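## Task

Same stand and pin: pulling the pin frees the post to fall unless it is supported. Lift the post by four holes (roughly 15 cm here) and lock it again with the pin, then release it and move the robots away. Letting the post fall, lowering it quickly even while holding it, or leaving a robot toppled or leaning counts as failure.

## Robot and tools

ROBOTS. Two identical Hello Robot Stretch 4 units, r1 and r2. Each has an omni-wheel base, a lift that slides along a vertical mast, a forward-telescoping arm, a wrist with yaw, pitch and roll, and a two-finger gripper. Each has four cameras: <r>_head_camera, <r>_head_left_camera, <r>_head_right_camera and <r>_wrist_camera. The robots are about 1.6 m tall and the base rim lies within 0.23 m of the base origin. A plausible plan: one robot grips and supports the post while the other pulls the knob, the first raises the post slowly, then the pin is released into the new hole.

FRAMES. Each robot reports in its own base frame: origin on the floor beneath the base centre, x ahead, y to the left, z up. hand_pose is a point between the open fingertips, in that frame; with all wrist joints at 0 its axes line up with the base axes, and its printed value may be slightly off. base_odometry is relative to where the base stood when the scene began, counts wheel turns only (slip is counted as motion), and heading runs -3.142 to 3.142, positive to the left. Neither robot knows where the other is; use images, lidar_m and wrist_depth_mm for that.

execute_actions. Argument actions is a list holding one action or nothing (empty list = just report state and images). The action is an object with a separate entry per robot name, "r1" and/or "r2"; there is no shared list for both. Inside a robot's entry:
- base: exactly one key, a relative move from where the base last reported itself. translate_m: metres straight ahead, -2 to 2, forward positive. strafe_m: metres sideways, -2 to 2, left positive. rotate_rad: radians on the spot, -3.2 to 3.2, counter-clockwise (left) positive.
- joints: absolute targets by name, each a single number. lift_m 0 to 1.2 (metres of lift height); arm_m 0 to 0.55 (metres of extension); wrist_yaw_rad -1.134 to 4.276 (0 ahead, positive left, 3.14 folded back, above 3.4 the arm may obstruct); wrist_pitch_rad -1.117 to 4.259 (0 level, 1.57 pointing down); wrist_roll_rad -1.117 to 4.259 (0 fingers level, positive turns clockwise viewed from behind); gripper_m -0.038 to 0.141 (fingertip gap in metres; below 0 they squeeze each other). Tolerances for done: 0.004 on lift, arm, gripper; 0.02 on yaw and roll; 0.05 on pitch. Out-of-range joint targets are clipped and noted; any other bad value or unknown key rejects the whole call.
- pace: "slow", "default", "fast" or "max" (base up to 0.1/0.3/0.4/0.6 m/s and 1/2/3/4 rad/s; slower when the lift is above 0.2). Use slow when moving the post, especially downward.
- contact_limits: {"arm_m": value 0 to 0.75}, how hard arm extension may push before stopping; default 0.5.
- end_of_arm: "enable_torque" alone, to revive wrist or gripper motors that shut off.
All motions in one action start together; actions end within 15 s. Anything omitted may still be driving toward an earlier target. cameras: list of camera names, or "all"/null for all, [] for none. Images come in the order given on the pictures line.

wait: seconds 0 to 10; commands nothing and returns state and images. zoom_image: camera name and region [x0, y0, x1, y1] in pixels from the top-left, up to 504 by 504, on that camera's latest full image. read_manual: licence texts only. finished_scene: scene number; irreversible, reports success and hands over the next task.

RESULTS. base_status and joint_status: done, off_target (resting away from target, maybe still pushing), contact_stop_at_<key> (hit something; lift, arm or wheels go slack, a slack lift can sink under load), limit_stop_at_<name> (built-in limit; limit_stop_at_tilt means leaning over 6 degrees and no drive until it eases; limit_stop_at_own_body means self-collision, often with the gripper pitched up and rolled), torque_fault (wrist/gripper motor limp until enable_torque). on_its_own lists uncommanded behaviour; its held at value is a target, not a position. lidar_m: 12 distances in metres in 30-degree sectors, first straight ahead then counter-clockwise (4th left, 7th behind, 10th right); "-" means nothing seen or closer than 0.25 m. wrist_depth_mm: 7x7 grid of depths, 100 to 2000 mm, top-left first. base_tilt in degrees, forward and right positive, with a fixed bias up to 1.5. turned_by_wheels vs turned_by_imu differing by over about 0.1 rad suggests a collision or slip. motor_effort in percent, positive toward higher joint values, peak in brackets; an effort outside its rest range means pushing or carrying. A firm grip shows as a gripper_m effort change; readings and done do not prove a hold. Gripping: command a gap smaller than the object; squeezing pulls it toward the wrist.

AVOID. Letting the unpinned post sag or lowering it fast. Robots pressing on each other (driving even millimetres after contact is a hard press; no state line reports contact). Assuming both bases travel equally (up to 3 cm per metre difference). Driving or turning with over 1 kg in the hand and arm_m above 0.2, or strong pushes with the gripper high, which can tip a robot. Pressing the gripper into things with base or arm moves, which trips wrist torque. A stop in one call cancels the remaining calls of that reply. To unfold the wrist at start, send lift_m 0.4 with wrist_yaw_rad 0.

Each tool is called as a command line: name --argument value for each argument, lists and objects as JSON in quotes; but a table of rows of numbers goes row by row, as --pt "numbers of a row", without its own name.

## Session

execute_actions --actions '[]'

Scene clock: 0.00 s.
r1.base_odometry: x=+0.000 y=+0.000 heading=+0.000 (m, m, rad; r1's odometry frame)
r1.turned_by_wheels: +0.000 (rad since the last result)
r1.turned_by_imu: +0.000 (rad since the last result)
r1.base_tilt: forward=-0.2 right=+0.3 (deg)
r1.lidar_m: 1.05 1.19 1.17 1.38 2.40 7.21 4.10 3.56 1.77 1.03 0.89 0.87
r1.base_status: not commanded
r1.joint_positions: lift_m=+0.155 arm_m=+0.002 wrist_yaw_rad=+3.223 wrist_pitch_rad=+0.012 wrist_roll_rad=-0.018 gripper_m=+0.057
r1.joint_status: not commanded
r1.motor_effort: lift_m=+20 arm_m=+0 wrist_yaw_rad=+2 wrist_pitch_rad=-7 wrist_roll_rad=-1 gripper_m=-4 wheel_0=+0 wheel_1=+0 wheel_2=+0 (%)
r1.hand_pose: x=-0.1221 y=+0.0638 z=+0.3296 quat_wxyz=(-0.041, -0.006, -0.009, +0.999) (m; r1's base frame)
r1.wrist_depth_mm: - - 132 - - - - / - - 129 - - - - / - - 133 239 - - - / 145 138 139 - - - - / 192 1708 - - 1983 1921 1863 / 190 1025 946 1098 198 1060 1042 / 193 707 778 - 809 732 759
r2.base_odometry: x=+0.000 y=+0.000 heading=+0.000 (m, m, rad; r2's odometry frame)
r2.turned_by_wheels: +0.000 (rad since the last result)
r2.turned_by_imu: +0.000 (rad since the last result)
r2.base_tilt: forward=+0.4 right=-1.3 (deg)
r2.lidar_m: 1.18 0.82 0.77 0.80 1.11 1.33 1.40 1.82 4.54 4.48 3.56 3.38
r2.base_status: not commanded
r2.joint_positions: lift_m=+0.297 arm_m=+0.001 wrist_yaw_rad=+3.218 wrist_pitch_rad=-0.008 wrist_roll_rad=+0.009 gripper_m=+0.057
r2.joint_status: not commanded
r2.motor_effort: lift_m=+18 arm_m=-1 wrist_yaw_rad=-1 wrist_pitch_rad=-7 wrist_roll_rad=+0 gripper_m=-3 wheel_0=+0 wheel_1=+0 wheel_2=+0 (%)
r2.hand_pose: x=-0.1223 y=+0.0652 z=+0.4776 quat_wxyz=(-0.038, +0.004, +0.005, +0.999) (m; r2's base frame)
r2.wrist_depth_mm: - - 138 1756 1537 1366 1205 / - - 136 1756 1537 1308 1205 / - - 132 242 1537 1308 1205 / - 116 138 1661 1499 1308 1182 / 186 - - 1708 1499 1336 1160 / 200 1921 216 1661 213 1281 1160 / 198 1229 1229 153 1255 1205 1138
pictures: r1_head_camera, r1_head_left_camera, r1_head_right_camera, r1_wrist_camera, r2_head_camera, r2_head_left_camera, r2_head_right_camera, r2_wrist_camera
Images, in order (width x height): r1_head_camera 420x560, r1_head_left_camera 420x672, r1_head_right_camera 420x672, r1_wrist_camera 616x392, r2_head_camera 420x560, r2_head_left_camera 420x672, r2_head_right_camera 420x672, r2_wrist_camera 616x392.

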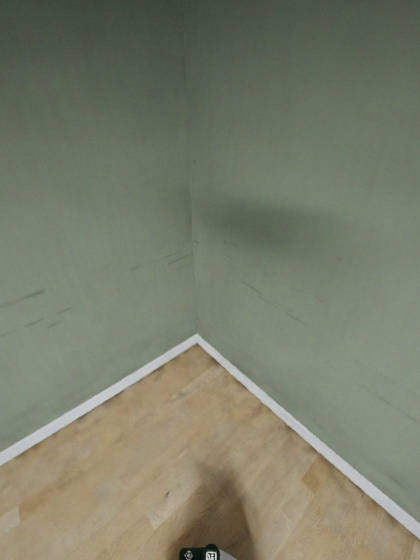

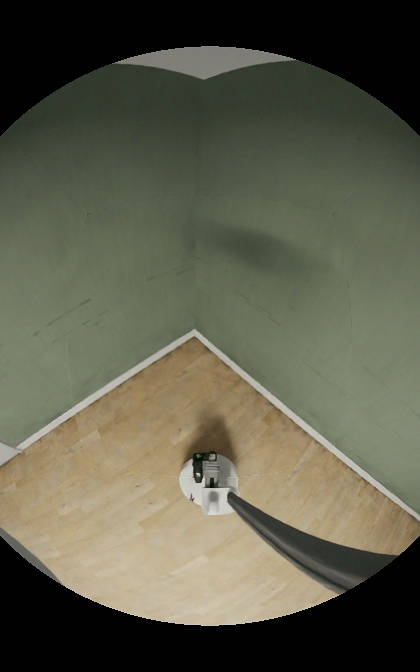

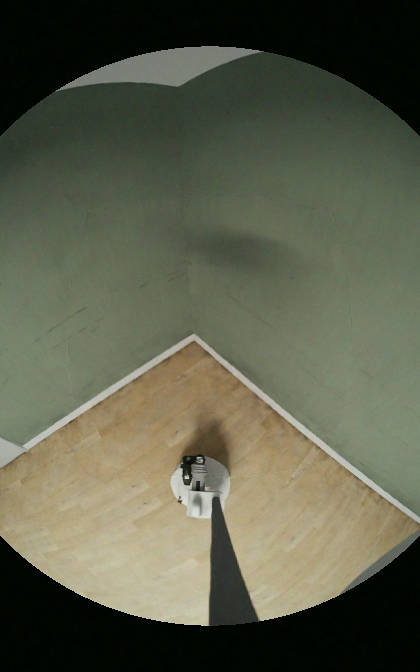

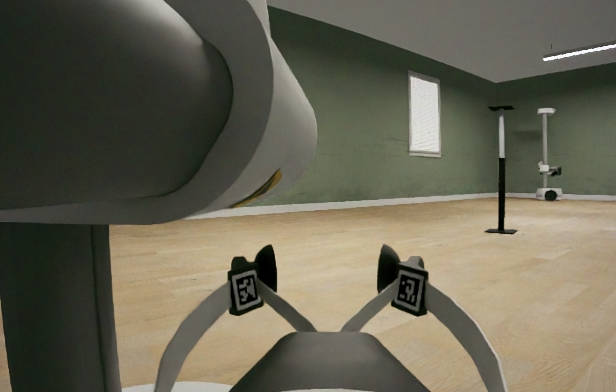

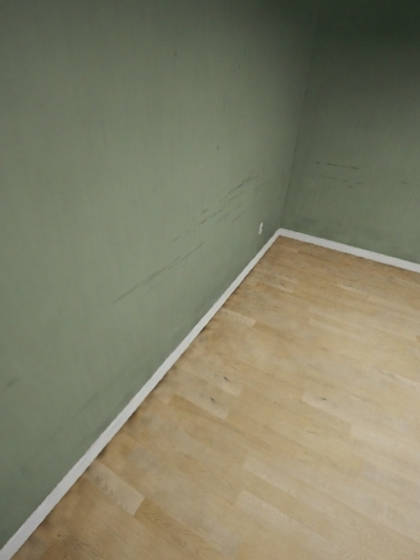

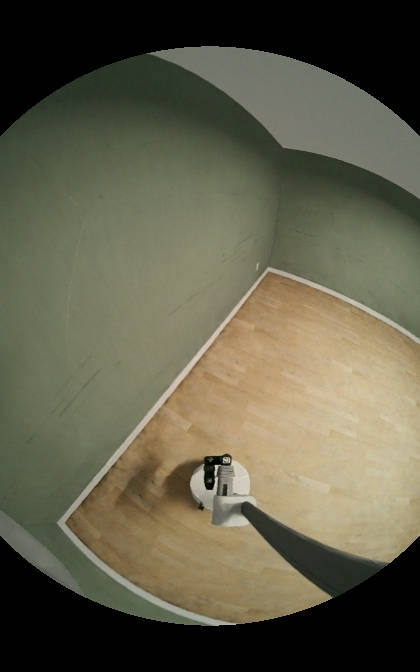

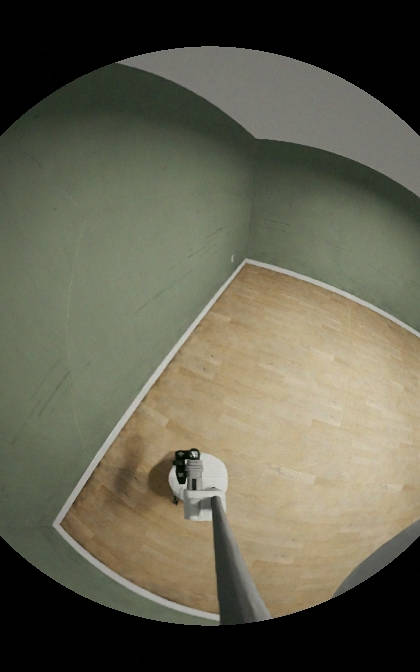

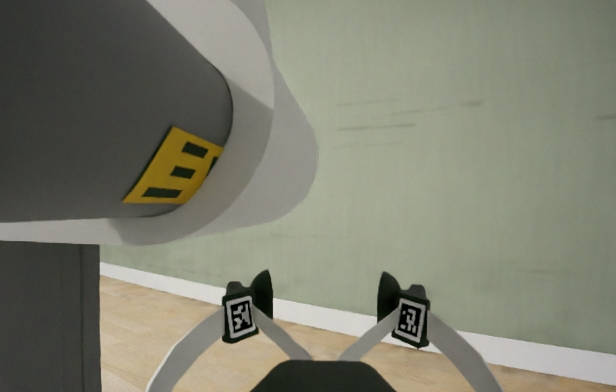

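execute_actions --actions '[{"r1":{"base":{"rotate_rad":2.72},"pace":"fast"},"r2":{"base":{"rotate_rad":-1.83},"pace":"fast"}}]' --cameras '[]'

execute_actions --actions '[{"r1":{"base":{"translate_m":1.5},"joints":{"lift_m":0.4,"wrist_yaw_rad":0,"gripper_m":0.13},"pace":"max"},"r2":{"base":{"translate_m":2},"joints":{"lift_m":0.4,"wrist_yaw_rad":0,"gripper_m":0.13},"pace":"max"}}]' --cameras '["r1_head_camera","r2_head_camera","r1_wrist_camera","r2_wrist_camera"]'

zoom_image --camera "r1_head_camera" --region '[130,220,310,400]'

Scene clock: 12.67 s.
r1.base_odometry: x=+0.000 y=+0.000 heading=+2.720 (m, m, rad; r1's odometry frame)
r1.turned_by_wheels: +2.720 (rad since the last result)
r1.turned_by_imu: +2.781 (rad since the last result)
r1.base_tilt: forward=-0.2 right=+0.2 (deg)
r1.lidar_m: 2.82 3.87 3.56 1.48 0.97 0.88 0.90 1.11 1.17 1.19 1.48 3.07
r1.base_status: done
r1.joint_positions: lift_m=+0.155 arm_m=+0.002 wrist_yaw_rad=+3.222 wrist_pitch_rad=+0.012 wrist_roll_rad=-0.018 gripper_m=+0.057
r1.joint_status: not commanded
r1.motor_effort: lift_m=+20(20) arm_m=+0(0) wrist_yaw_rad=+2(2) wrist_pitch_rad=-7(6) wrist_roll_rad=-1(1) gripper_m=+0(2) wheel_0=-1(7) wheel_1=+0(7) wheel_2=+0(8) (%)
r1.hand_pose: x=-0.1221 y=+0.0638 z=+0.3296 quat_wxyz=(-0.040, -0.006, -0.009, +0.999) (m; r1's base frame)
r1.wrist_depth_mm: - - 132 1060 946 854 778 / - - 125 1042 976 854 778 / - - 133 239 976 866 788 / 145 139 139 1078 976 878 778 / 192 1430 1281 1098 960 866 798 / 191 1025 960 1060 199 854 788 / 193 707 768 - 809 732 759
r2.base_odometry: x=+0.000 y=+0.000 heading=-1.830 (m, m, rad; r2's odometry frame)
r2.turned_by_wheels: -1.830 (rad since the last result)
r2.turned_by_imu: -1.801 (rad since the last result)
r2.base_tilt: forward=+0.6 right=-1.2 (deg)
r2.lidar_m: 4.40 4.03 3.41 1.74 0.96 0.79 0.80 0.91 1.33 1.31 1.51 2.50
r2.base_status: done
r2.joint_positions: lift_m=+0.297 arm_m=+0.001 wrist_yaw_rad=+3.218 wrist_pitch_rad=-0.008 wrist_roll_rad=+0.009 gripper_m=+0.057
r2.joint_status: not commanded
r2.motor_effort: lift_m=+18(18) arm_m=-1(1) wrist_yaw_rad=+1(2) wrist_pitch_rad=-8(7) wrist_roll_rad=-1(1) gripper_m=-3(4) wheel_0=+1(9) wheel_1=+1(11) wheel_2=+0(9) (%)
r2.hand_pose: x=-0.1223 y=+0.0652 z=+0.4776 quat_wxyz=(-0.038, +0.004, +0.005, +0.999) (m; r2's base frame)
r2.wrist_depth_mm: - - 138 976 904 820 768 / - - 136 946 891 831 768 / - - 132 240 891 820 768 / - 116 137 917 891 820 778 / 186 1098 1042 960 891 820 768 / 199 1138 216 946 212 820 768 / 198 1118 991 153 854 788 759
pictures: none
No camera images: the call's "cameras" was empty. Leave "cameras" out to get every camera's image.

Scene clock: 17.67 s.
r1.base_odometry: x=-1.369 y=+0.614 heading=+2.720 (m, m, rad; r1's odometry frame)
r1.turned_by_wheels: +0.000 (rad since the last result)
r1.turned_by_imu: -0.006 (rad since the last result)
r1.base_tilt: forward=-0.4 right=+0.4 (deg)
r1.lidar_m: 1.31 3.29 3.00 3.02 2.49 2.26 2.30 1.89 1.72 1.72 2.17 4.44
r1.base_status: done
r1.joint_positions: lift_m=+0.400 arm_m=+0.002 wrist_yaw_rad=+0.000 wrist_pitch_rad=+0.012 wrist_roll_rad=-0.018 gripper_m=+0.130
r1.joint_status: all done
r1.motor_effort: lift_m=+20(24) arm_m=+0(0) wrist_yaw_rad=+1(6) wrist_pitch_rad=-6(8) wrist_roll_rad=-1(1) gripper_m=+0(7) wheel_0=+0(6) wheel_1=+0(7) wheel_2=-1(11) (%)
r1.hand_pose: x=+0.4610 y=-0.0874 z=+0.5746 quat_wxyz=(+1.000, -0.009, +0.006, +0.000) (m; r1's base frame)
r1.wrist_depth_mm: - - - - - - - / - - - - - - - / - - - - - - - / - - - - - - - / - - - - - - - / 1661 1756 1499 1618 1499 1464 1618 / 1255 1205 1308 - 1308 1205 1229
r2.base_odometry: x=-0.512 y=-1.933 heading=-1.829 (m, m, rad; r2's odometry frame)
r2.turned_by_wheels: +0.000 (rad since the last result)
r2.turned_by_imu: -0.004 (rad since the last result)
r2.base_tilt: forward=+0.4 right=-1.1 (deg)
r2.lidar_m: 2.45 3.52 2.95 2.96 3.29 2.76 2.75 2.13 1.76 1.72 1.99 3.35
r2.base_status: done
r2.joint_positions: lift_m=+0.400 arm_m=+0.001 wrist_yaw_rad=+0.000 wrist_pitch_rad=-0.008 wrist_roll_rad=+0.009 gripper_m=+0.130
r2.joint_status: all done
r2.motor_effort: lift_m=+20(25) arm_m=-1(1) wrist_yaw_rad=+1(6) wrist_pitch_rad=-8(5) wrist_roll_rad=+0(1) gripper_m=+0(2) wheel_0=+2(11) wheel_1=+2(9) wheel_2=+2(16) (%)
r2.hand_pose: x=+0.4605 y=-0.0874 z=+0.5803 quat_wxyz=(+1.000, +0.004, -0.004, +0.000) (m; r2's base frame)
r2.wrist_depth_mm: - - - - - - - / - - - - - - - / - - - - - - - / - - - - - - - / - - - - - - - / - - 218 - - 210 - / 1464 1464 1499 151 1499 1464 1499
pictures: r1_head_camera, r1_wrist_camera, r2_head_camera, r2_wrist_camera
Images, in order (width x height): r1_head_camera 420x560, r1_wrist_camera 616x392, r2_head_camera 420x560, r2_wrist_camera 616x392.

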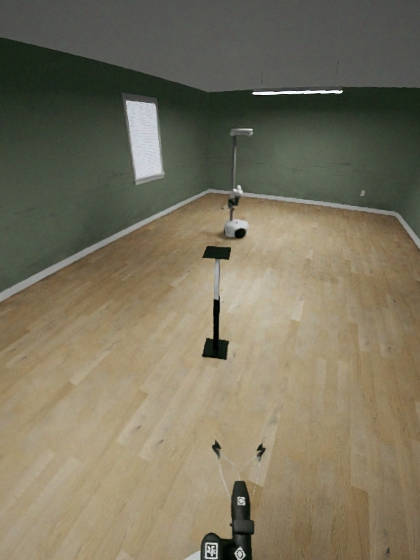

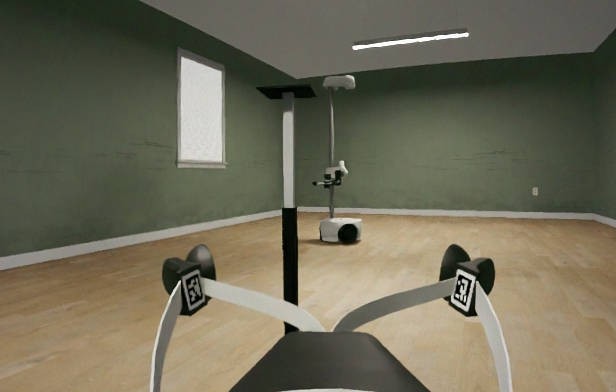

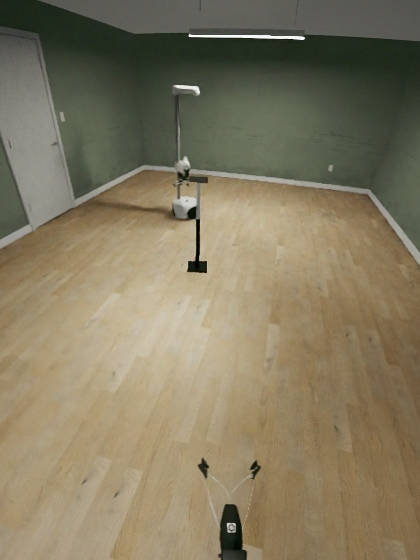

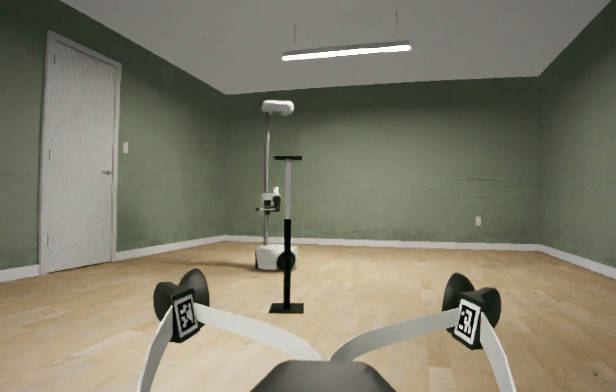

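Region (130, 220, 310, 400) of r1_head_camera's 420x560 image, scaled by 2.800, with more detail than that image has.

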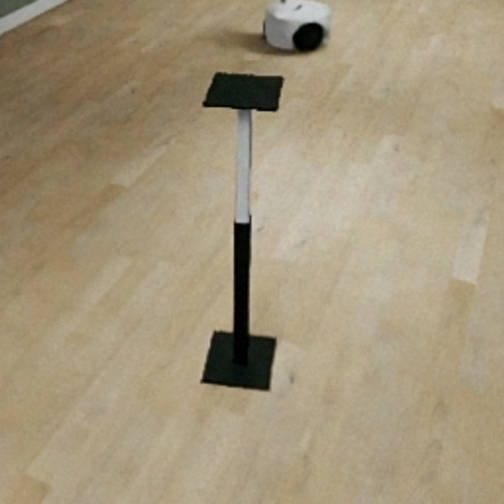

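execute_actions --actions '[{"r1":{"base":{"strafe_m":0.29},"joints":{"lift_m":0.55,"arm_m":0.1}},"r2":{"base":{"translate_m":1.55},"joints":{"lift_m":0.32,"arm_m":0.2},"pace":"max"}}]' --cameras '[]'

execute_actions --actions '[{"r1":{"base":{"rotate_rad":-0.13}},"r2":{"base":{"strafe_m":0.21},"pace":"fast"}}]' --cameras '["r1_wrist_camera"]'

execute_actions --actions '[{"r1":{"base":{"translate_m":0.7},"pace":"max"},"r2":{"joints":{"arm_m":0.33}}}]' --cameras '["r2_head_camera","r1_wrist_camera","r2_wrist_camera"]'

zoom_image --camera "r2_head_camera" --region '[140,260,320,440]'

Scene clock: 30.63 s.
r1.base_odometry: x=-1.487 y=+0.349 heading=+2.720 (m, m, rad; r1's odometry frame)
r1.turned_by_wheels: +0.000 (rad since the last result)
r1.turned_by_imu: +0.000 (rad since the last result)
r1.base_tilt: forward=-0.2 right=+0.4 (deg)
r1.lidar_m: 1.33 3.00 2.72 2.76 2.39 2.17 2.19 2.20 2.00 1.99 2.54 5.12
r1.base_status: done
r1.joint_positions: lift_m=+0.550 arm_m=+0.099 wrist_yaw_rad=+0.000 wrist_pitch_rad=+0.012 wrist_roll_rad=-0.018 gripper_m=+0.130
r1.joint_status: all done
r1.motor_effort: lift_m=+22(26) arm_m=+8(9) wrist_yaw_rad=+1(3) wrist_pitch_rad=-8(6) wrist_roll_rad=-1(1) gripper_m=-4(1) wheel_0=+1(8) wheel_1=-1(9) wheel_2=+0(1) (%)
r1.hand_pose: x=+0.5579 y=-0.0874 z=+0.7244 quat_wxyz=(+1.000, -0.009, +0.006, +0.000) (m; r1's base frame)
r1.wrist_depth_mm: - - - - - - - / - - - - - - - / - - - - - - - / - - - - - - - / - - - - - - - / - - 1863 1921 1808 1863 - / 1537 1499 1618 - 1537 1499 1537
r2.base_odometry: x=-0.908 y=-3.432 heading=-1.829 (m, m, rad; r2's odometry frame)
r2.turned_by_wheels: +0.000 (rad since the last result)
r2.turned_by_imu: -0.002 (rad since the last result)
r2.base_tilt: forward=+0.6 right=-1.2 (deg)
r2.lidar_m: 0.87 3.10 2.62 2.61 2.98 4.29 - 2.51 2.11 2.10 2.39 3.92
r2.base_status: done
r2.joint_positions: lift_m=+0.320 arm_m=+0.199 wrist_yaw_rad=+0.000 wrist_pitch_rad=-0.008 wrist_roll_rad=+0.009 gripper_m=+0.130
r2.joint_status: all done
r2.motor_effort: lift_m=+15(17) arm_m=+6(7) wrist_yaw_rad=-1(1) wrist_pitch_rad=-7(8) wrist_roll_rad=-1(0) gripper_m=+0(1) wheel_0=+0(9) wheel_1=+1(8) wheel_2=+1(15) (%)
r2.hand_pose: x=+0.6584 y=-0.0874 z=+0.5007 quat_wxyz=(+1.000, +0.004, -0.004, +0.000) (m; r2's base frame)
r2.wrist_depth_mm: - - - - - - - / - - - - - - - / - - - - - - - / - - - - - - - / - - - - - - - / 1921 1576 217 1863 - 210 1983 / 1281 1182 1308 151 1308 1281 1281
pictures: none
No camera images: the call's "cameras" was empty. Leave "cameras" out to get every camera's image.

Scene clock: 32.27 s.
r1.base_odometry: x=-1.487 y=+0.349 heading=+2.590 (m, m, rad; r1's odometry frame)
r1.turned_by_wheels: -0.130 (rad since the last result)
r1.turned_by_imu: -0.133 (rad since the last result)
r1.base_tilt: forward=-0.2 right=+0.2 (deg)
r1.lidar_m: 1.34 3.19 2.74 2.71 2.53 2.18 2.18 2.35 1.99 1.99 2.25 3.98
r1.base_status: done
r1.joint_positions: lift_m=+0.550 arm_m=+0.099 wrist_yaw_rad=+0.000 wrist_pitch_rad=+0.012 wrist_roll_rad=-0.018 gripper_m=+0.130
r1.joint_status: not commanded
r1.motor_effort: lift_m=+23(22) arm_m=+8(9) wrist_yaw_rad=+1(2) wrist_pitch_rad=-6(6) wrist_roll_rad=-1(1) gripper_m=-1(2) wheel_0=-1(5) wheel_1=+2(4) wheel_2=+0(6) (%)
r1.hand_pose: x=+0.5579 y=-0.0874 z=+0.7244 quat_wxyz=(+1.000, -0.009, +0.006, +0.000) (m; r1's base frame)
r1.wrist_depth_mm: - - - - - - - / - - - - - - - / - - - - - - - / - - - - - - - / - - - - - - - / - - 1863 1863 1863 1808 - / 1537 1499 1618 - 1618 1499 1537
r2.base_odometry: x=-0.705 y=-3.486 heading=-1.829 (m, m, rad; r2's odometry frame)
r2.turned_by_wheels: +0.000 (rad since the last result)
r2.turned_by_imu: +0.000 (rad since the last result)
r2.base_tilt: forward=+0.4 right=-1.2 (deg)
r2.lidar_m: 0.87 2.87 2.42 2.42 2.77 4.24 - 2.70 2.31 2.29 2.62 4.27
r2.base_status: done
r2.joint_positions: lift_m=+0.320 arm_m=+0.199 wrist_yaw_rad=+0.000 wrist_pitch_rad=-0.008 wrist_roll_rad=+0.009 gripper_m=+0.130
r2.joint_status: not commanded
r2.motor_effort: lift_m=+15(15) arm_m=+5(5) wrist_yaw_rad=+0(1) wrist_pitch_rad=-7(8) wrist_roll_rad=-1(1) gripper_m=+0(0) wheel_0=+0(11) wheel_1=-2(14) wheel_2=+0(4) (%)
r2.hand_pose: x=+0.6584 y=-0.0874 z=+0.5007 quat_wxyz=(+1.000, +0.004, -0.004, +0.000) (m; r2's base frame)
r2.wrist_depth_mm: - - - - - - - / - - - - - - - / - - - - - - - / - - - - - - - / - - - - - - - / 1863 1756 218 1708 - 210 - / 1255 1255 1308 155 1308 1281 1308
pictures: r1_wrist_camera
Images, in order (width x height): r1_wrist_camera 616x392.

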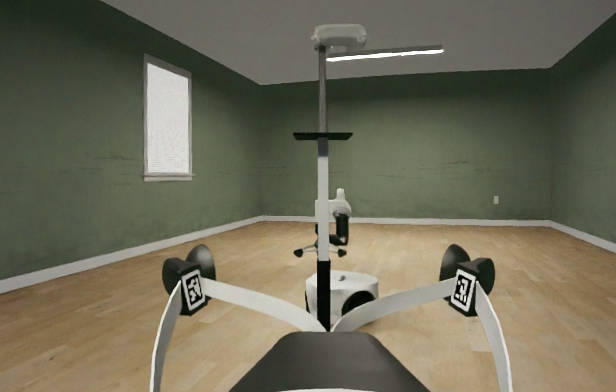

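Scene clock: 35.23 s.
r1.base_odometry: x=-2.084 y=+0.716 heading=+2.590 (m, m, rad; r1's odometry frame)
r1.turned_by_wheels: +0.000 (rad since the last result)
r1.turned_by_imu: -0.003 (rad since the last result)
r1.base_tilt: forward=-0.2 right=+0.4 (deg)
r1.lidar_m: 0.63 2.98 2.55 2.56 2.94 2.84 2.85 2.54 2.15 2.14 2.53 4.27
r1.base_status: done
r1.joint_positions: lift_m=+0.550 arm_m=+0.099 wrist_yaw_rad=+0.000 wrist_pitch_rad=+0.012 wrist_roll_rad=-0.018 gripper_m=+0.130
r1.joint_status: not commanded
r1.motor_effort: lift_m=+21(23) arm_m=+8(8) wrist_yaw_rad=+1(2) wrist_pitch_rad=-6(7) wrist_roll_rad=-1(1) gripper_m=-2(0) wheel_0=-2(6) wheel_1=+0(8) wheel_2=+0(9) (%)
r1.hand_pose: x=+0.5579 y=-0.0874 z=+0.7246 quat_wxyz=(+1.000, -0.009, +0.006, +0.000) (m; r1's base frame)
r1.wrist_depth_mm: - - - 1397 - - - / - - - 399 - - - / - - - - - - - / - - - 1464 - - - / - - - 866 - - - / - - 1863 392 1336 1808 - / 1537 1537 1576 - 1499 1464 1464
r2.base_odometry: x=-0.705 y=-3.486 heading=-1.829 (m, m, rad; r2's odometry frame)
r2.turned_by_wheels: +0.000 (rad since the last result)
r2.turned_by_imu: +0.000 (rad since the last result)
r2.base_tilt: forward=+0.5 right=-1.2 (deg)
r2.lidar_m: 0.87 2.84 2.41 2.40 2.76 4.25 - 2.72 2.31 2.30 2.61 4.32
r2.base_status: not commanded
r2.joint_positions: lift_m=+0.320 arm_m=+0.329 wrist_yaw_rad=+0.000 wrist_pitch_rad=-0.008 wrist_roll_rad=+0.009 gripper_m=+0.130
r2.joint_status: all done
r2.motor_effort: lift_m=+15(15) arm_m=+6(6) wrist_yaw_rad=+0(0) wrist_pitch_rad=-6(7) wrist_roll_rad=-1(1) gripper_m=-1(2) wheel_0=+0(0) wheel_1=-2(2) wheel_2=+0(0) (%)
r2.hand_pose: x=+0.7884 y=-0.0874 z=+0.5007 quat_wxyz=(+1.000, +0.004, -0.004, +0.000) (m; r2's base frame)
r2.wrist_depth_mm: - - - - - - - / - - - 854 - - - / - - - - - - - / - - - - - - - / - - - 379 - - - / 1921 1808 218 377 - 210 1983 / 1281 1229 1308 151 1008 1281 1308
pictures: r1_wrist_camera, r2_head_camera, r2_wrist_camera
Images, in order (width x height): r1_wrist_camera 616x392, r2_head_camera 420x560, r2_wrist_camera 616x392.

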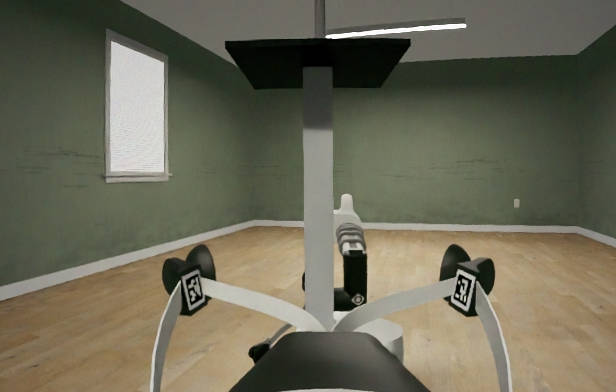

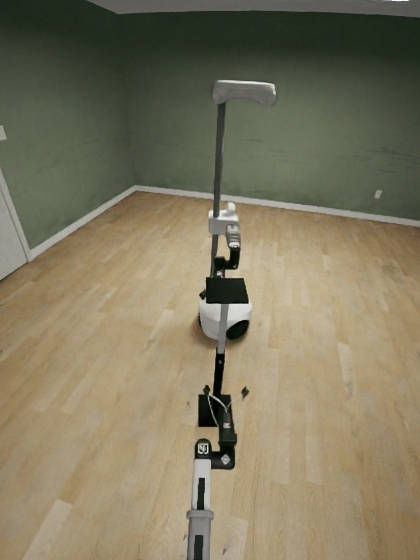

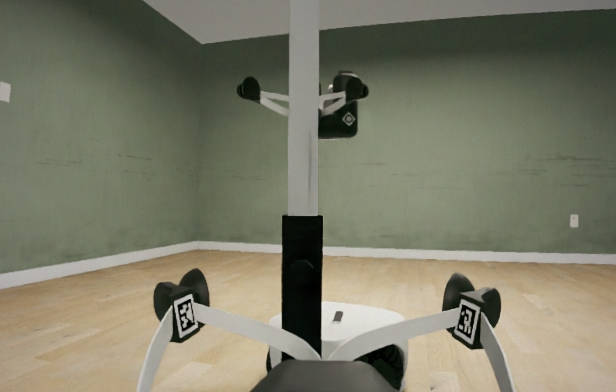

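Region (140, 260, 320, 440) of r2_head_camera's 420x560 image, scaled by 2.800, with more detail than that image has.

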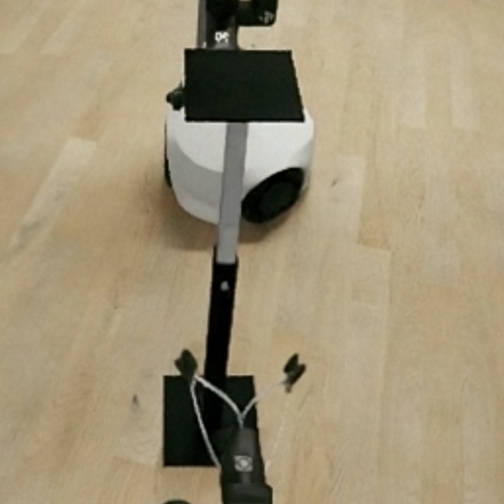

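execute_actions --actions '[{"r1":{"base":{"strafe_m":0.008},"joints":{"arm_m":0.275,"gripper_m":0.06}},"r2":{"base":{"strafe_m":0.021},"joints":{"arm_m":0.445,"gripper_m":0.05,"lift_m":0.316}}}]' --cameras '["r1_wrist_camera","r2_wrist_camera"]'

Scene clock: 40.97 s.
r1.base_odometry: x=-2.088 y=+0.709 heading=+2.590 (m, m, rad; r1's odometry frame)
r1.turned_by_wheels: +0.000 (rad since the last result)
r1.turned_by_imu: +0.000 (rad since the last result)
r1.base_tilt: forward=-0.3 right=+0.3 (deg)
r1.lidar_m: 0.64 2.99 2.53 2.55 2.92 2.86 2.84 2.56 2.15 2.15 2.52 4.29
r1.base_status: done
r1.joint_positions: lift_m=+0.550 arm_m=+0.274 wrist_yaw_rad=+0.000 wrist_pitch_rad=+0.012 wrist_roll_rad=-0.018 gripper_m=+0.060
r1.joint_status: all done
r1.motor_effort: lift_m=+21(21) arm_m=+8(10) wrist_yaw_rad=+1(2) wrist_pitch_rad=-7(6) wrist_roll_rad=-1(1) gripper_m=-3(1) wheel_0=+1(6) wheel_1=-2(8) wheel_2=+0(3) (%)
r1.hand_pose: x=+0.7329 y=-0.0874 z=+0.7246 quat_wxyz=(+1.000, -0.009, +0.006, +0.000) (m; r1's base frame)
r1.wrist_depth_mm: - - - 204 - - - / - - - 206 - - - / - - - 207 - - - / - - - 208 - - - / - - - 210 1008 - - / - - 197 211 212 - - / 1576 1464 1499 - 1138 1464 1537
r2.base_odometry: x=-0.684 y=-3.491 heading=-1.829 (m, m, rad; r2's odometry frame)
r2.turned_by_wheels: +0.000 (rad since the last result)
r2.turned_by_imu: +0.001 (rad since the last result)
r2.base_tilt: forward=+0.6 right=-1.2 (deg)
r2.lidar_m: 0.87 2.86 2.40 2.39 2.73 4.21 - 2.78 2.33 2.33 2.63 4.33
r2.base_status: done
r2.joint_positions: lift_m=+0.316 arm_m=+0.444 wrist_yaw_rad=+0.000 wrist_pitch_rad=-0.008 wrist_roll_rad=+0.009 gripper_m=+0.050
r2.joint_status: all done
r2.motor_effort: lift_m=+13(15) arm_m=+6(4) wrist_yaw_rad=-1(1) wrist_pitch_rad=-6(6) wrist_roll_rad=-1(1) gripper_m=-4(8) wheel_0=+1(10) wheel_1=+1(7) wheel_2=+0(0) (%)
r2.hand_pose: x=+0.9034 y=-0.0874 z=+0.4968 quat_wxyz=(+1.000, +0.004, -0.004, +0.000) (m; r2's base frame)
r2.wrist_depth_mm: - - - 347 - - - / - - - 549 - - - / - - - - - - - / - - - - - - - / - - - 263 - - - / 1863 1921 213 259 211 1983 1983 / 1255 1308 1229 154 854 1229 1336
pictures: r1_wrist_camera, r2_wrist_camera
Images, in order (width x height): r1_wrist_camera 616x392, r2_wrist_camera 616x392.

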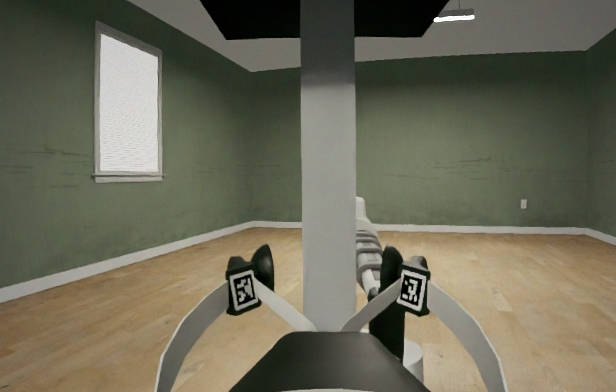

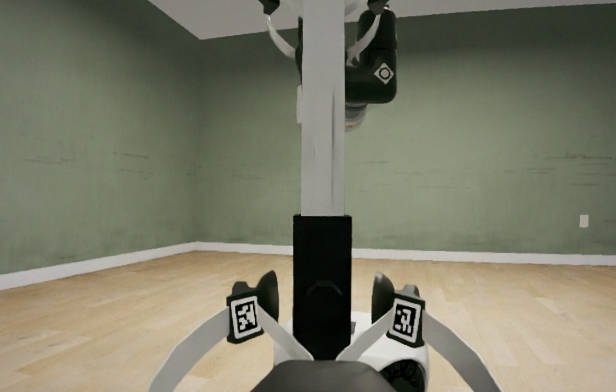

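execute_actions --actions '[{"r1":{"joints":{"gripper_m":-0.03}},"r2":{"joints":{"gripper_m":0.0}}}]' --cameras '[]'

execute_actions --actions '[{"r1":{"joints":{"lift_m":0.559,"arm_m":0.279},"pace":"slow"}}]' --cameras '["r1_wrist_camera","r2_wrist_camera"]'

Scene clock: 48.23 s.
r1.base_odometry: x=-2.088 y=+0.709 heading=+2.590 (m, m, rad; r1's odometry frame)
r1.turned_by_wheels: +0.000 (rad since the last result)
r1.turned_by_imu: +0.000 (rad since the last result)
r1.base_tilt: forward=-0.2 right=+0.3 (deg)
r1.lidar_m: 0.63 2.98 2.54 2.52 2.95 2.86 2.86 2.57 2.13 2.14 2.53 4.26
r1.base_status: not commanded
r1.joint_positions: lift_m=+0.550 arm_m=+0.275 wrist_yaw_rad=+0.008 wrist_pitch_rad=+0.013 wrist_roll_rad=-0.018 gripper_m=-0.029
r1.joint_status: all done
r1.on_its_own: wrist_yaw_rad is at rest, and its effort (-21) is outside its rest range (-13 to +13)
r1.motor_effort: lift_m=+21(21) arm_m=-2(8) wrist_yaw_rad=-21(22) wrist_pitch_rad=-9(10) wrist_roll_rad=-1(1) gripper_m=-35(34) wheel_0=-5(5) wheel_1=-3(3) wheel_2=+10(9) (%)
r1.hand_pose: x=+0.7354 y=-0.0851 z=+0.7243 quat_wxyz=(+1.000, -0.009, +0.007, +0.004) (m; r1's base frame)
r1.wrist_depth_mm: - - - 198 - - - / - - - 200 - - - / - - - 202 - - - / - - - 204 - - - / - - - 205 - - - / - - 181 206 198 1808 - / 1537 1464 1618 - 1118 1430 1499
r2.base_odometry: x=-0.684 y=-3.491 heading=-1.829 (m, m, rad; r2's odometry frame)
r2.turned_by_wheels: +0.000 (rad since the last result)
r2.turned_by_imu: +0.001 (rad since the last result)
r2.base_tilt: forward=+0.5 right=-1.3 (deg)
r2.lidar_m: 0.88 2.84 2.40 2.39 2.72 4.24 - 2.79 2.33 2.33 2.63 4.34
r2.base_status: not commanded
r2.joint_positions: lift_m=+0.316 arm_m=+0.444 wrist_yaw_rad=+0.002 wrist_pitch_rad=-0.008 wrist_roll_rad=+0.009 gripper_m=+0.001
r2.joint_status: all done
r2.motor_effort: lift_m=+13(14) arm_m=+4(6) wrist_yaw_rad=-4(6) wrist_pitch_rad=-7(6) wrist_roll_rad=-1(1) gripper_m=-20(20) wheel_0=+1(1) wheel_1=+1(1) wheel_2=+0(0) (%)
r2.hand_pose: x=+0.9039 y=-0.0869 z=+0.4968 quat_wxyz=(+1.000, +0.004, -0.004, +0.001) (m; r2's base frame)
r2.wrist_depth_mm: - - - 357 - - - / - - - 544 - - - / - - - - - - - / - - - - - - - / - - - 260 - - - / 1983 1921 1983 208 210 1983 1983 / 1281 1255 1182 224 831 1205 1308
pictures: none
No camera images: the call's "cameras" was empty. Leave "cameras" out to get every camera's image.

Scene clock: 48.93 s.
r1.base_odometry: x=-2.088 y=+0.709 heading=+2.590 (m, m, rad; r1's odometry frame)
r1.turned_by_wheels: +0.000 (rad since the last result)
r1.turned_by_imu: +0.000 (rad since the last result)
r1.base_tilt: forward=-0.3 right=+0.3 (deg)
r1.lidar_m: 0.63 2.97 2.56 2.55 2.95 2.85 2.83 2.57 2.15 2.17 2.51 4.31
r1.base_status: not commanded
r1.joint_positions: lift_m=+0.558 arm_m=+0.278 wrist_yaw_rad=+0.003 wrist_pitch_rad=+0.021 wrist_roll_rad=-0.018 gripper_m=-0.029
r1.joint_status: all done
r1.on_its_own: wrist_pitch_rad is at rest, and its effort (-33) is outside its rest range (-23 to +23)
r1.motor_effort: lift_m=+26(24) arm_m=+4(5) wrist_yaw_rad=-8(20) wrist_pitch_rad=-33(33) wrist_roll_rad=-1(1) gripper_m=-26(32) wheel_0=-5(5) wheel_1=-3(3) wheel_2=+6(10) (%)
r1.hand_pose: x=+0.7379 y=-0.0865 z=+0.7306 quat_wxyz=(+1.000, -0.009, +0.011, +0.002) (m; r1's base frame)
r1.wrist_depth_mm: - - - 196 - - - / - - - 198 - - - / - - - 200 - - - / - - - 202 - - - / - - - 204 - - - / - - 182 206 193 1756 1983 / 1537 1430 1618 - 1138 1464 1430
r2.base_odometry: x=-0.684 y=-3.491 heading=-1.829 (m, m, rad; r2's odometry frame)
r2.turned_by_wheels: +0.000 (rad since the last result)
r2.turned_by_imu: +0.000 (rad since the last result)
r2.base_tilt: forward=+0.7 right=-1.1 (deg)
r2.lidar_m: 0.86 2.82 2.40 2.40 2.74 4.24 - 2.79 2.33 2.33 2.63 4.35
r2.base_status: not commanded
r2.joint_positions: lift_m=+0.316 arm_m=+0.444 wrist_yaw_rad=+0.002 wrist_pitch_rad=-0.008 wrist_roll_rad=+0.009 gripper_m=+0.001
r2.joint_status: not commanded
r2.motor_effort: lift_m=+14(14) arm_m=+4(4) wrist_yaw_rad=-5(6) wrist_pitch_rad=-7(7) wrist_roll_rad=+0(0) gripper_m=-22(21) wheel_0=+1(1) wheel_1=+0(1) wheel_2=+0(0) (%)
r2.hand_pose: x=+0.9039 y=-0.0869 z=+0.4968 quat_wxyz=(+1.000, +0.004, -0.004, +0.001) (m; r2's base frame)
r2.wrist_depth_mm: - - - 345 621 - - / - - - 549 - - - / - - - - - - - / - - - - - - - / - - - 262 - - - / 1921 1921 1983 208 208 - 1983 / 1281 1255 1205 223 831 1182 1308
pictures: r1_wrist_camera, r2_wrist_camera
Images, in order (width x height): r1_wrist_camera 616x392, r2_wrist_camera 616x392.

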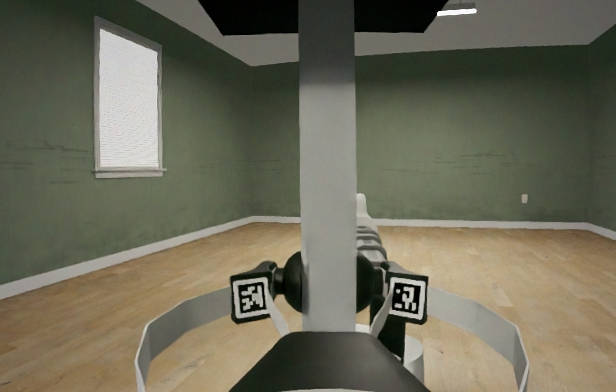

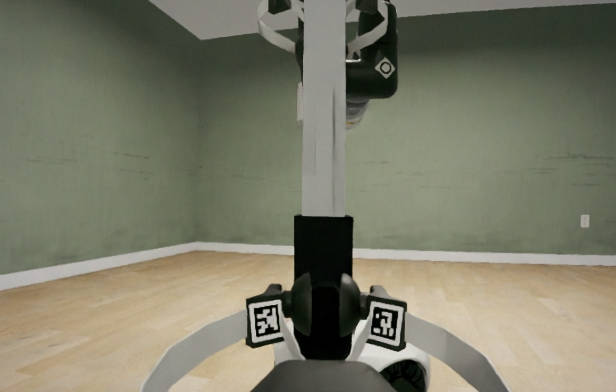

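execute_actions --actions '[{"r2":{"joints":{"arm_m":0.433,"gripper_m":-0.02},"pace":"slow"}}]' --cameras '[]'

execute_actions --actions '[{"r1":{"joints":{"lift_m":0.571},"pace":"slow"}}]' --cameras '["r1_wrist_camera","r2_wrist_camera"]'

Scene clock: 56.13 s.
r1.base_odometry: x=-2.088 y=+0.709 heading=+2.590 (m, m, rad; r1's odometry frame)
r1.turned_by_wheels: +0.000 (rad since the last result)
r1.turned_by_imu: +0.000 (rad since the last result)
r1.base_tilt: forward=-0.1 right=+0.3 (deg)
r1.lidar_m: 0.63 2.97 2.55 2.54 2.91 2.86 2.85 2.58 2.13 2.15 2.50 4.31
r1.base_status: not commanded
r1.joint_positions: lift_m=+0.558 arm_m=+0.278 wrist_yaw_rad=+0.003 wrist_pitch_rad=+0.021 wrist_roll_rad=-0.018 gripper_m=-0.029
r1.joint_status: not commanded
r1.on_its_own: wrist_pitch_rad is at rest, and its effort (-32) is outside its rest range (-23 to +23)
r1.motor_effort: lift_m=+26(26) arm_m=+4(4) wrist_yaw_rad=-8(6) wrist_pitch_rad=-32(32) wrist_roll_rad=-1(1) gripper_m=-29(26) wheel_0=-5(5) wheel_1=-3(3) wheel_2=+6(6) (%)
r1.hand_pose: x=+0.7379 y=-0.0865 z=+0.7306 quat_wxyz=(+1.000, -0.009, +0.011, +0.002) (m; r1's base frame)
r1.wrist_depth_mm: - - - 196 - - - / - - - 199 - - - / - - - 200 - - - / - - - 202 - - - / - - - 204 - - - / - - 182 206 194 1808 1921 / 1499 1464 1576 - 1138 1430 1464
r2.base_odometry: x=-0.684 y=-3.491 heading=-1.829 (m, m, rad; r2's odometry frame)
r2.turned_by_wheels: +0.000 (rad since the last result)
r2.turned_by_imu: +0.000 (rad since the last result)
r2.base_tilt: forward=+0.5 right=-1.2 (deg)
r2.lidar_m: 0.87 2.83 2.39 2.39 2.73 4.22 - 2.78 2.33 2.32 2.62 4.34
r2.base_status: not commanded
r2.joint_positions: lift_m=+0.316 arm_m=+0.435 wrist_yaw_rad=+0.004 wrist_pitch_rad=-0.008 wrist_roll_rad=+0.009 gripper_m=-0.019
r2.joint_status: all done
r2.motor_effort: lift_m=+14(14) arm_m=-10(11) wrist_yaw_rad=-9(12) wrist_pitch_rad=-7(7) wrist_roll_rad=-1(1) gripper_m=-32(35) wheel_0=+1(1) wheel_1=+1(1) wheel_2=+0(0) (%)
r2.hand_pose: x=+0.8945 y=-0.0864 z=+0.4968 quat_wxyz=(+1.000, +0.004, -0.004, +0.002) (m; r2's base frame)
r2.wrist_depth_mm: - - - 338 - - - / - - - 549 - - - / - - - - - - - / - - - - - - - / - - - 268 - - - / 1921 1983 - 206 204 - 1983 / 1281 1255 1182 268 842 154 1336
pictures: none
No camera images: the call's "cameras" was empty. Leave "cameras" out to get every camera's image.

Scene clock: 56.90 s.
r1.base_odometry: x=-2.088 y=+0.709 heading=+2.590 (m, m, rad; r1's odometry frame)
r1.turned_by_wheels: +0.000 (rad since the last result)
r1.turned_by_imu: +0.000 (rad since the last result)
r1.base_tilt: forward=-0.1 right=+0.4 (deg)
r1.lidar_m: 0.62 2.97 2.54 2.55 2.94 2.82 2.85 2.55 2.12 2.17 2.52 4.30
r1.base_status: not commanded
r1.joint_positions: lift_m=+0.570 arm_m=+0.278 wrist_yaw_rad=+0.004 wrist_pitch_rad=+0.034 wrist_roll_rad=-0.018 gripper_m=-0.029
r1.joint_status: all done
r1.on_its_own: wrist_pitch_rad is at rest, and its effort (-69) is outside its rest range (-23 to +23)
r1.motor_effort: lift_m=+32(33) arm_m=+3(4) wrist_yaw_rad=-9(9) wrist_pitch_rad=-69(69) wrist_roll_rad=-1(1) gripper_m=-33(31) wheel_0=-5(5) wheel_1=-3(3) wheel_2=+6(6) (%)
r1.hand_pose: x=+0.7380 y=-0.0863 z=+0.7384 quat_wxyz=(+1.000, -0.009, +0.017, +0.002) (m; r1's base frame)
r1.wrist_depth_mm: - - - 193 - - - / - - - 196 - - - / - - - 199 - - - / - - - 202 - - - / - - - 204 - - - / 1921 - 181 206 194 1708 1863 / 1464 1397 1537 - 1098 1366 1430
r2.base_odometry: x=-0.684 y=-3.491 heading=-1.829 (m, m, rad; r2's odometry frame)
r2.turned_by_wheels: +0.000 (rad since the last result)
r2.turned_by_imu: +0.000 (rad since the last result)
r2.base_tilt: forward=+0.5 right=-1.2 (deg)
r2.lidar_m: 0.88 2.86 2.41 2.40 2.73 4.24 - 2.77 2.32 2.33 2.64 4.35
r2.base_status: not commanded
r2.joint_positions: lift_m=+0.316 arm_m=+0.435 wrist_yaw_rad=+0.004 wrist_pitch_rad=-0.008 wrist_roll_rad=+0.009 gripper_m=-0.019
r2.joint_status: not commanded
r2.motor_effort: lift_m=+14(14) arm_m=-10(10) wrist_yaw_rad=-10(10) wrist_pitch_rad=-7(7) wrist_roll_rad=-1(1) gripper_m=-31(32) wheel_0=+1(1) wheel_1=+1(1) wheel_2=+0(0) (%)
r2.hand_pose: x=+0.8945 y=-0.0864 z=+0.4968 quat_wxyz=(+1.000, +0.004, -0.004, +0.002) (m; r2's base frame)
r2.wrist_depth_mm: - - - 351 640 - - / - - - 559 - - - / - - - - - - - / - - - - - - - / - - - 271 - - - / 1921 1983 1983 206 204 - - / 1281 1255 1205 268 866 154 1308
pictures: r1_wrist_camera, r2_wrist_camera
Images, in order (width x height): r1_wrist_camera 616x392, r2_wrist_camera 616x392.

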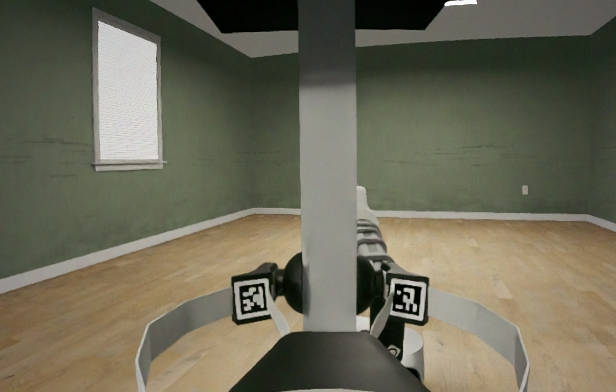

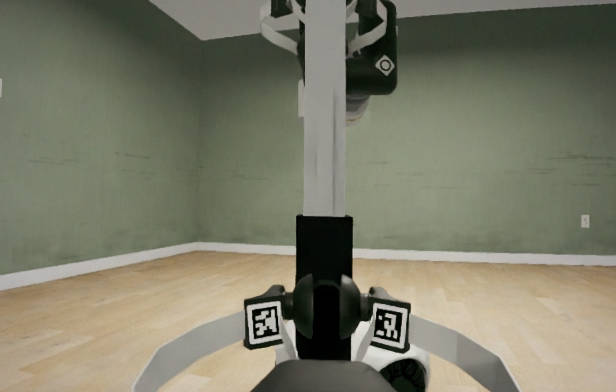

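Pin not yet out.

execute_actions --actions '[{"r1":{"joints":{"lift_m":0.56},"pace":"slow"},"r2":{"joints":{"arm_m":0.423},"pace":"slow"}}]' --cameras '[]'

execute_actions --actions '[{"r1":{"joints":{"lift_m":0.571},"pace":"slow"}}]' --cameras '["r2_wrist_camera"]'

Scene clock: 63.03 s.
r1.base_odometry: x=-2.088 y=+0.709 heading=+2.590 (m, m, rad; r1's odometry frame)
r1.turned_by_wheels: +0.000 (rad since the last result)
r1.turned_by_imu: +0.000 (rad since the last result)
r1.base_tilt: forward=-0.2 right=+0.2 (deg)
r1.lidar_m: 0.63 2.99 2.55 2.56 2.92 2.86 2.85 2.54 2.17 2.17 2.52 4.27
r1.base_status: not commanded
r1.joint_positions: lift_m=+0.560 arm_m=+0.278 wrist_yaw_rad=+0.002 wrist_pitch_rad=+0.022 wrist_roll_rad=-0.018 gripper_m=-0.029
r1.joint_status: all done
r1.on_its_own: wrist_pitch_rad is at rest, and its effort (-34) is outside its rest range (-23 to +23)
r1.motor_effort: lift_m=+21(32) arm_m=+3(3) wrist_yaw_rad=-4(9) wrist_pitch_rad=-34(69) wrist_roll_rad=-2(1) gripper_m=-26(30) wheel_0=-5(5) wheel_1=-3(3) wheel_2=+4(6) (%)
r1.hand_pose: x=+0.7380 y=-0.0868 z=+0.7318 quat_wxyz=(+1.000, -0.009, +0.011, +0.001) (m; r1's base frame)
r1.wrist_depth_mm: - - - 196 - - - / - - - 198 - - - / - - - 200 - - - / - - - 202 - - - / - - - 204 - - - / - - 181 206 194 1808 1983 / 1499 1430 1576 - 1098 1397 1430
r2.base_odometry: x=-0.684 y=-3.491 heading=-1.829 (m, m, rad; r2's odometry frame)
r2.turned_by_wheels: +0.000 (rad since the last result)
r2.turned_by_imu: +0.001 (rad since the last result)
r2.base_tilt: forward=+0.4 right=-1.2 (deg)
r2.lidar_m: 0.87 2.83 2.41 2.39 2.72 4.23 - 2.78 2.33 2.32 2.62 4.33
r2.base_status: not commanded
r2.joint_positions: lift_m=+0.316 arm_m=+0.424 wrist_yaw_rad=+0.000 wrist_pitch_rad=-0.008 wrist_roll_rad=+0.009 gripper_m=-0.019
r2.joint_status: all done
r2.motor_effort: lift_m=+14(13) arm_m=-6(11) wrist_yaw_rad=-2(10) wrist_pitch_rad=-7(7) wrist_roll_rad=-1(1) gripper_m=-17(33) wheel_0=+1(1) wheel_1=+1(1) wheel_2=+0(0) (%)
r2.hand_pose: x=+0.8834 y=-0.0874 z=+0.4968 quat_wxyz=(+1.000, +0.004, -0.004, +0.000) (m; r2's base frame)
r2.wrist_depth_mm: - - - 319 - - - / - - - 574 - - - / - - - - - - - / - - - - - - - / - - - 281 - - - / 1863 1921 - 200 1808 - 1921 / 1281 1281 691 181 866 1182 1281
pictures: none
No camera images: the call's "cameras" was empty. Leave "cameras" out to get every camera's image.

Scene clock: 63.80 s.
r1.base_odometry: x=-2.088 y=+0.709 heading=+2.590 (m, m, rad; r1's odometry frame)
r1.turned_by_wheels: +0.000 (rad since the last result)
r1.turned_by_imu: +0.000 (rad since the last result)
r1.base_tilt: forward=-0.2 right=+0.3 (deg)
r1.lidar_m: 0.64 2.99 2.55 2.55 2.93 2.84 2.84 2.57 2.15 2.15 2.51 4.29
r1.base_status: not commanded
r1.joint_positions: lift_m=+0.570 arm_m=+0.278 wrist_yaw_rad=+0.004 wrist_pitch_rad=+0.034 wrist_roll_rad=-0.018 gripper_m=-0.029
r1.joint_status: all done
r1.on_its_own: wrist_pitch_rad is at rest, and its effort (-70) is outside its rest range (-23 to +23)
r1.motor_effort: lift_m=+32(31) arm_m=+3(3) wrist_yaw_rad=-8(8) wrist_pitch_rad=-70(68) wrist_roll_rad=-1(1) gripper_m=-30(31) wheel_0=-4(5) wheel_1=-3(3) wheel_2=+4(5) (%)
r1.hand_pose: x=+0.7380 y=-0.0864 z=+0.7384 quat_wxyz=(+1.000, -0.009, +0.017, +0.002) (m; r1's base frame)
r1.wrist_depth_mm: - - - 193 - - - / - - - 196 - - - / - - - 199 - - - / - - - 202 - - - / - - - 204 - - - / 1983 - 181 207 194 1661 1921 / 1499 1397 1499 - 1098 1366 1397
r2.base_odometry: x=-0.684 y=-3.491 heading=-1.829 (m, m, rad; r2's odometry frame)
r2.turned_by_wheels: +0.000 (rad since the last result)
r2.turned_by_imu: +0.000 (rad since the last result)
r2.base_tilt: forward=+0.6 right=-1.3 (deg)
r2.lidar_m: 0.87 2.84 2.39 2.39 2.74 4.25 - 2.78 2.34 2.31 2.65 4.35
r2.base_status: not commanded
r2.joint_positions: lift_m=+0.316 arm_m=+0.424 wrist_yaw_rad=+0.000 wrist_pitch_rad=-0.008 wrist_roll_rad=+0.009 gripper_m=-0.019
r2.joint_status: not commanded
r2.motor_effort: lift_m=+13(14) arm_m=-6(6) wrist_yaw_rad=+0(0) wrist_pitch_rad=-7(6) wrist_roll_rad=-1(0) gripper_m=-17(18) wheel_0=+1(1) wheel_1=+1(1) wheel_2=+0(0) (%)
r2.hand_pose: x=+0.8834 y=-0.0874 z=+0.4968 quat_wxyz=(+1.000, +0.004, -0.004, +0.000) (m; r2's base frame)
r2.wrist_depth_mm: - - - 319 - - - / - - - 574 - - - / - - - - - - - / - - - - - - - / - - - 281 - - - / 1863 1983 - 200 1808 - 1863 / 1281 1255 683 181 854 1205 1308
pictures: r2_wrist_camera
Images, in order (width x height): r2_wrist_camera 616x392.

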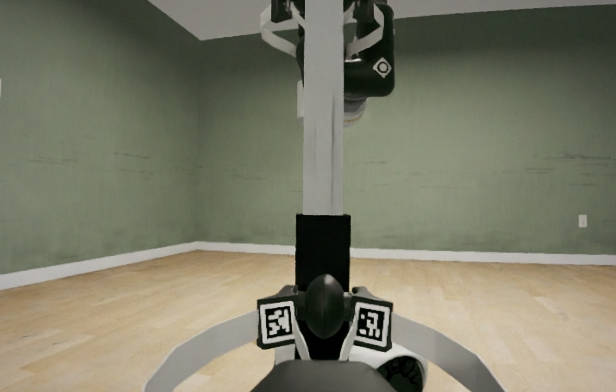

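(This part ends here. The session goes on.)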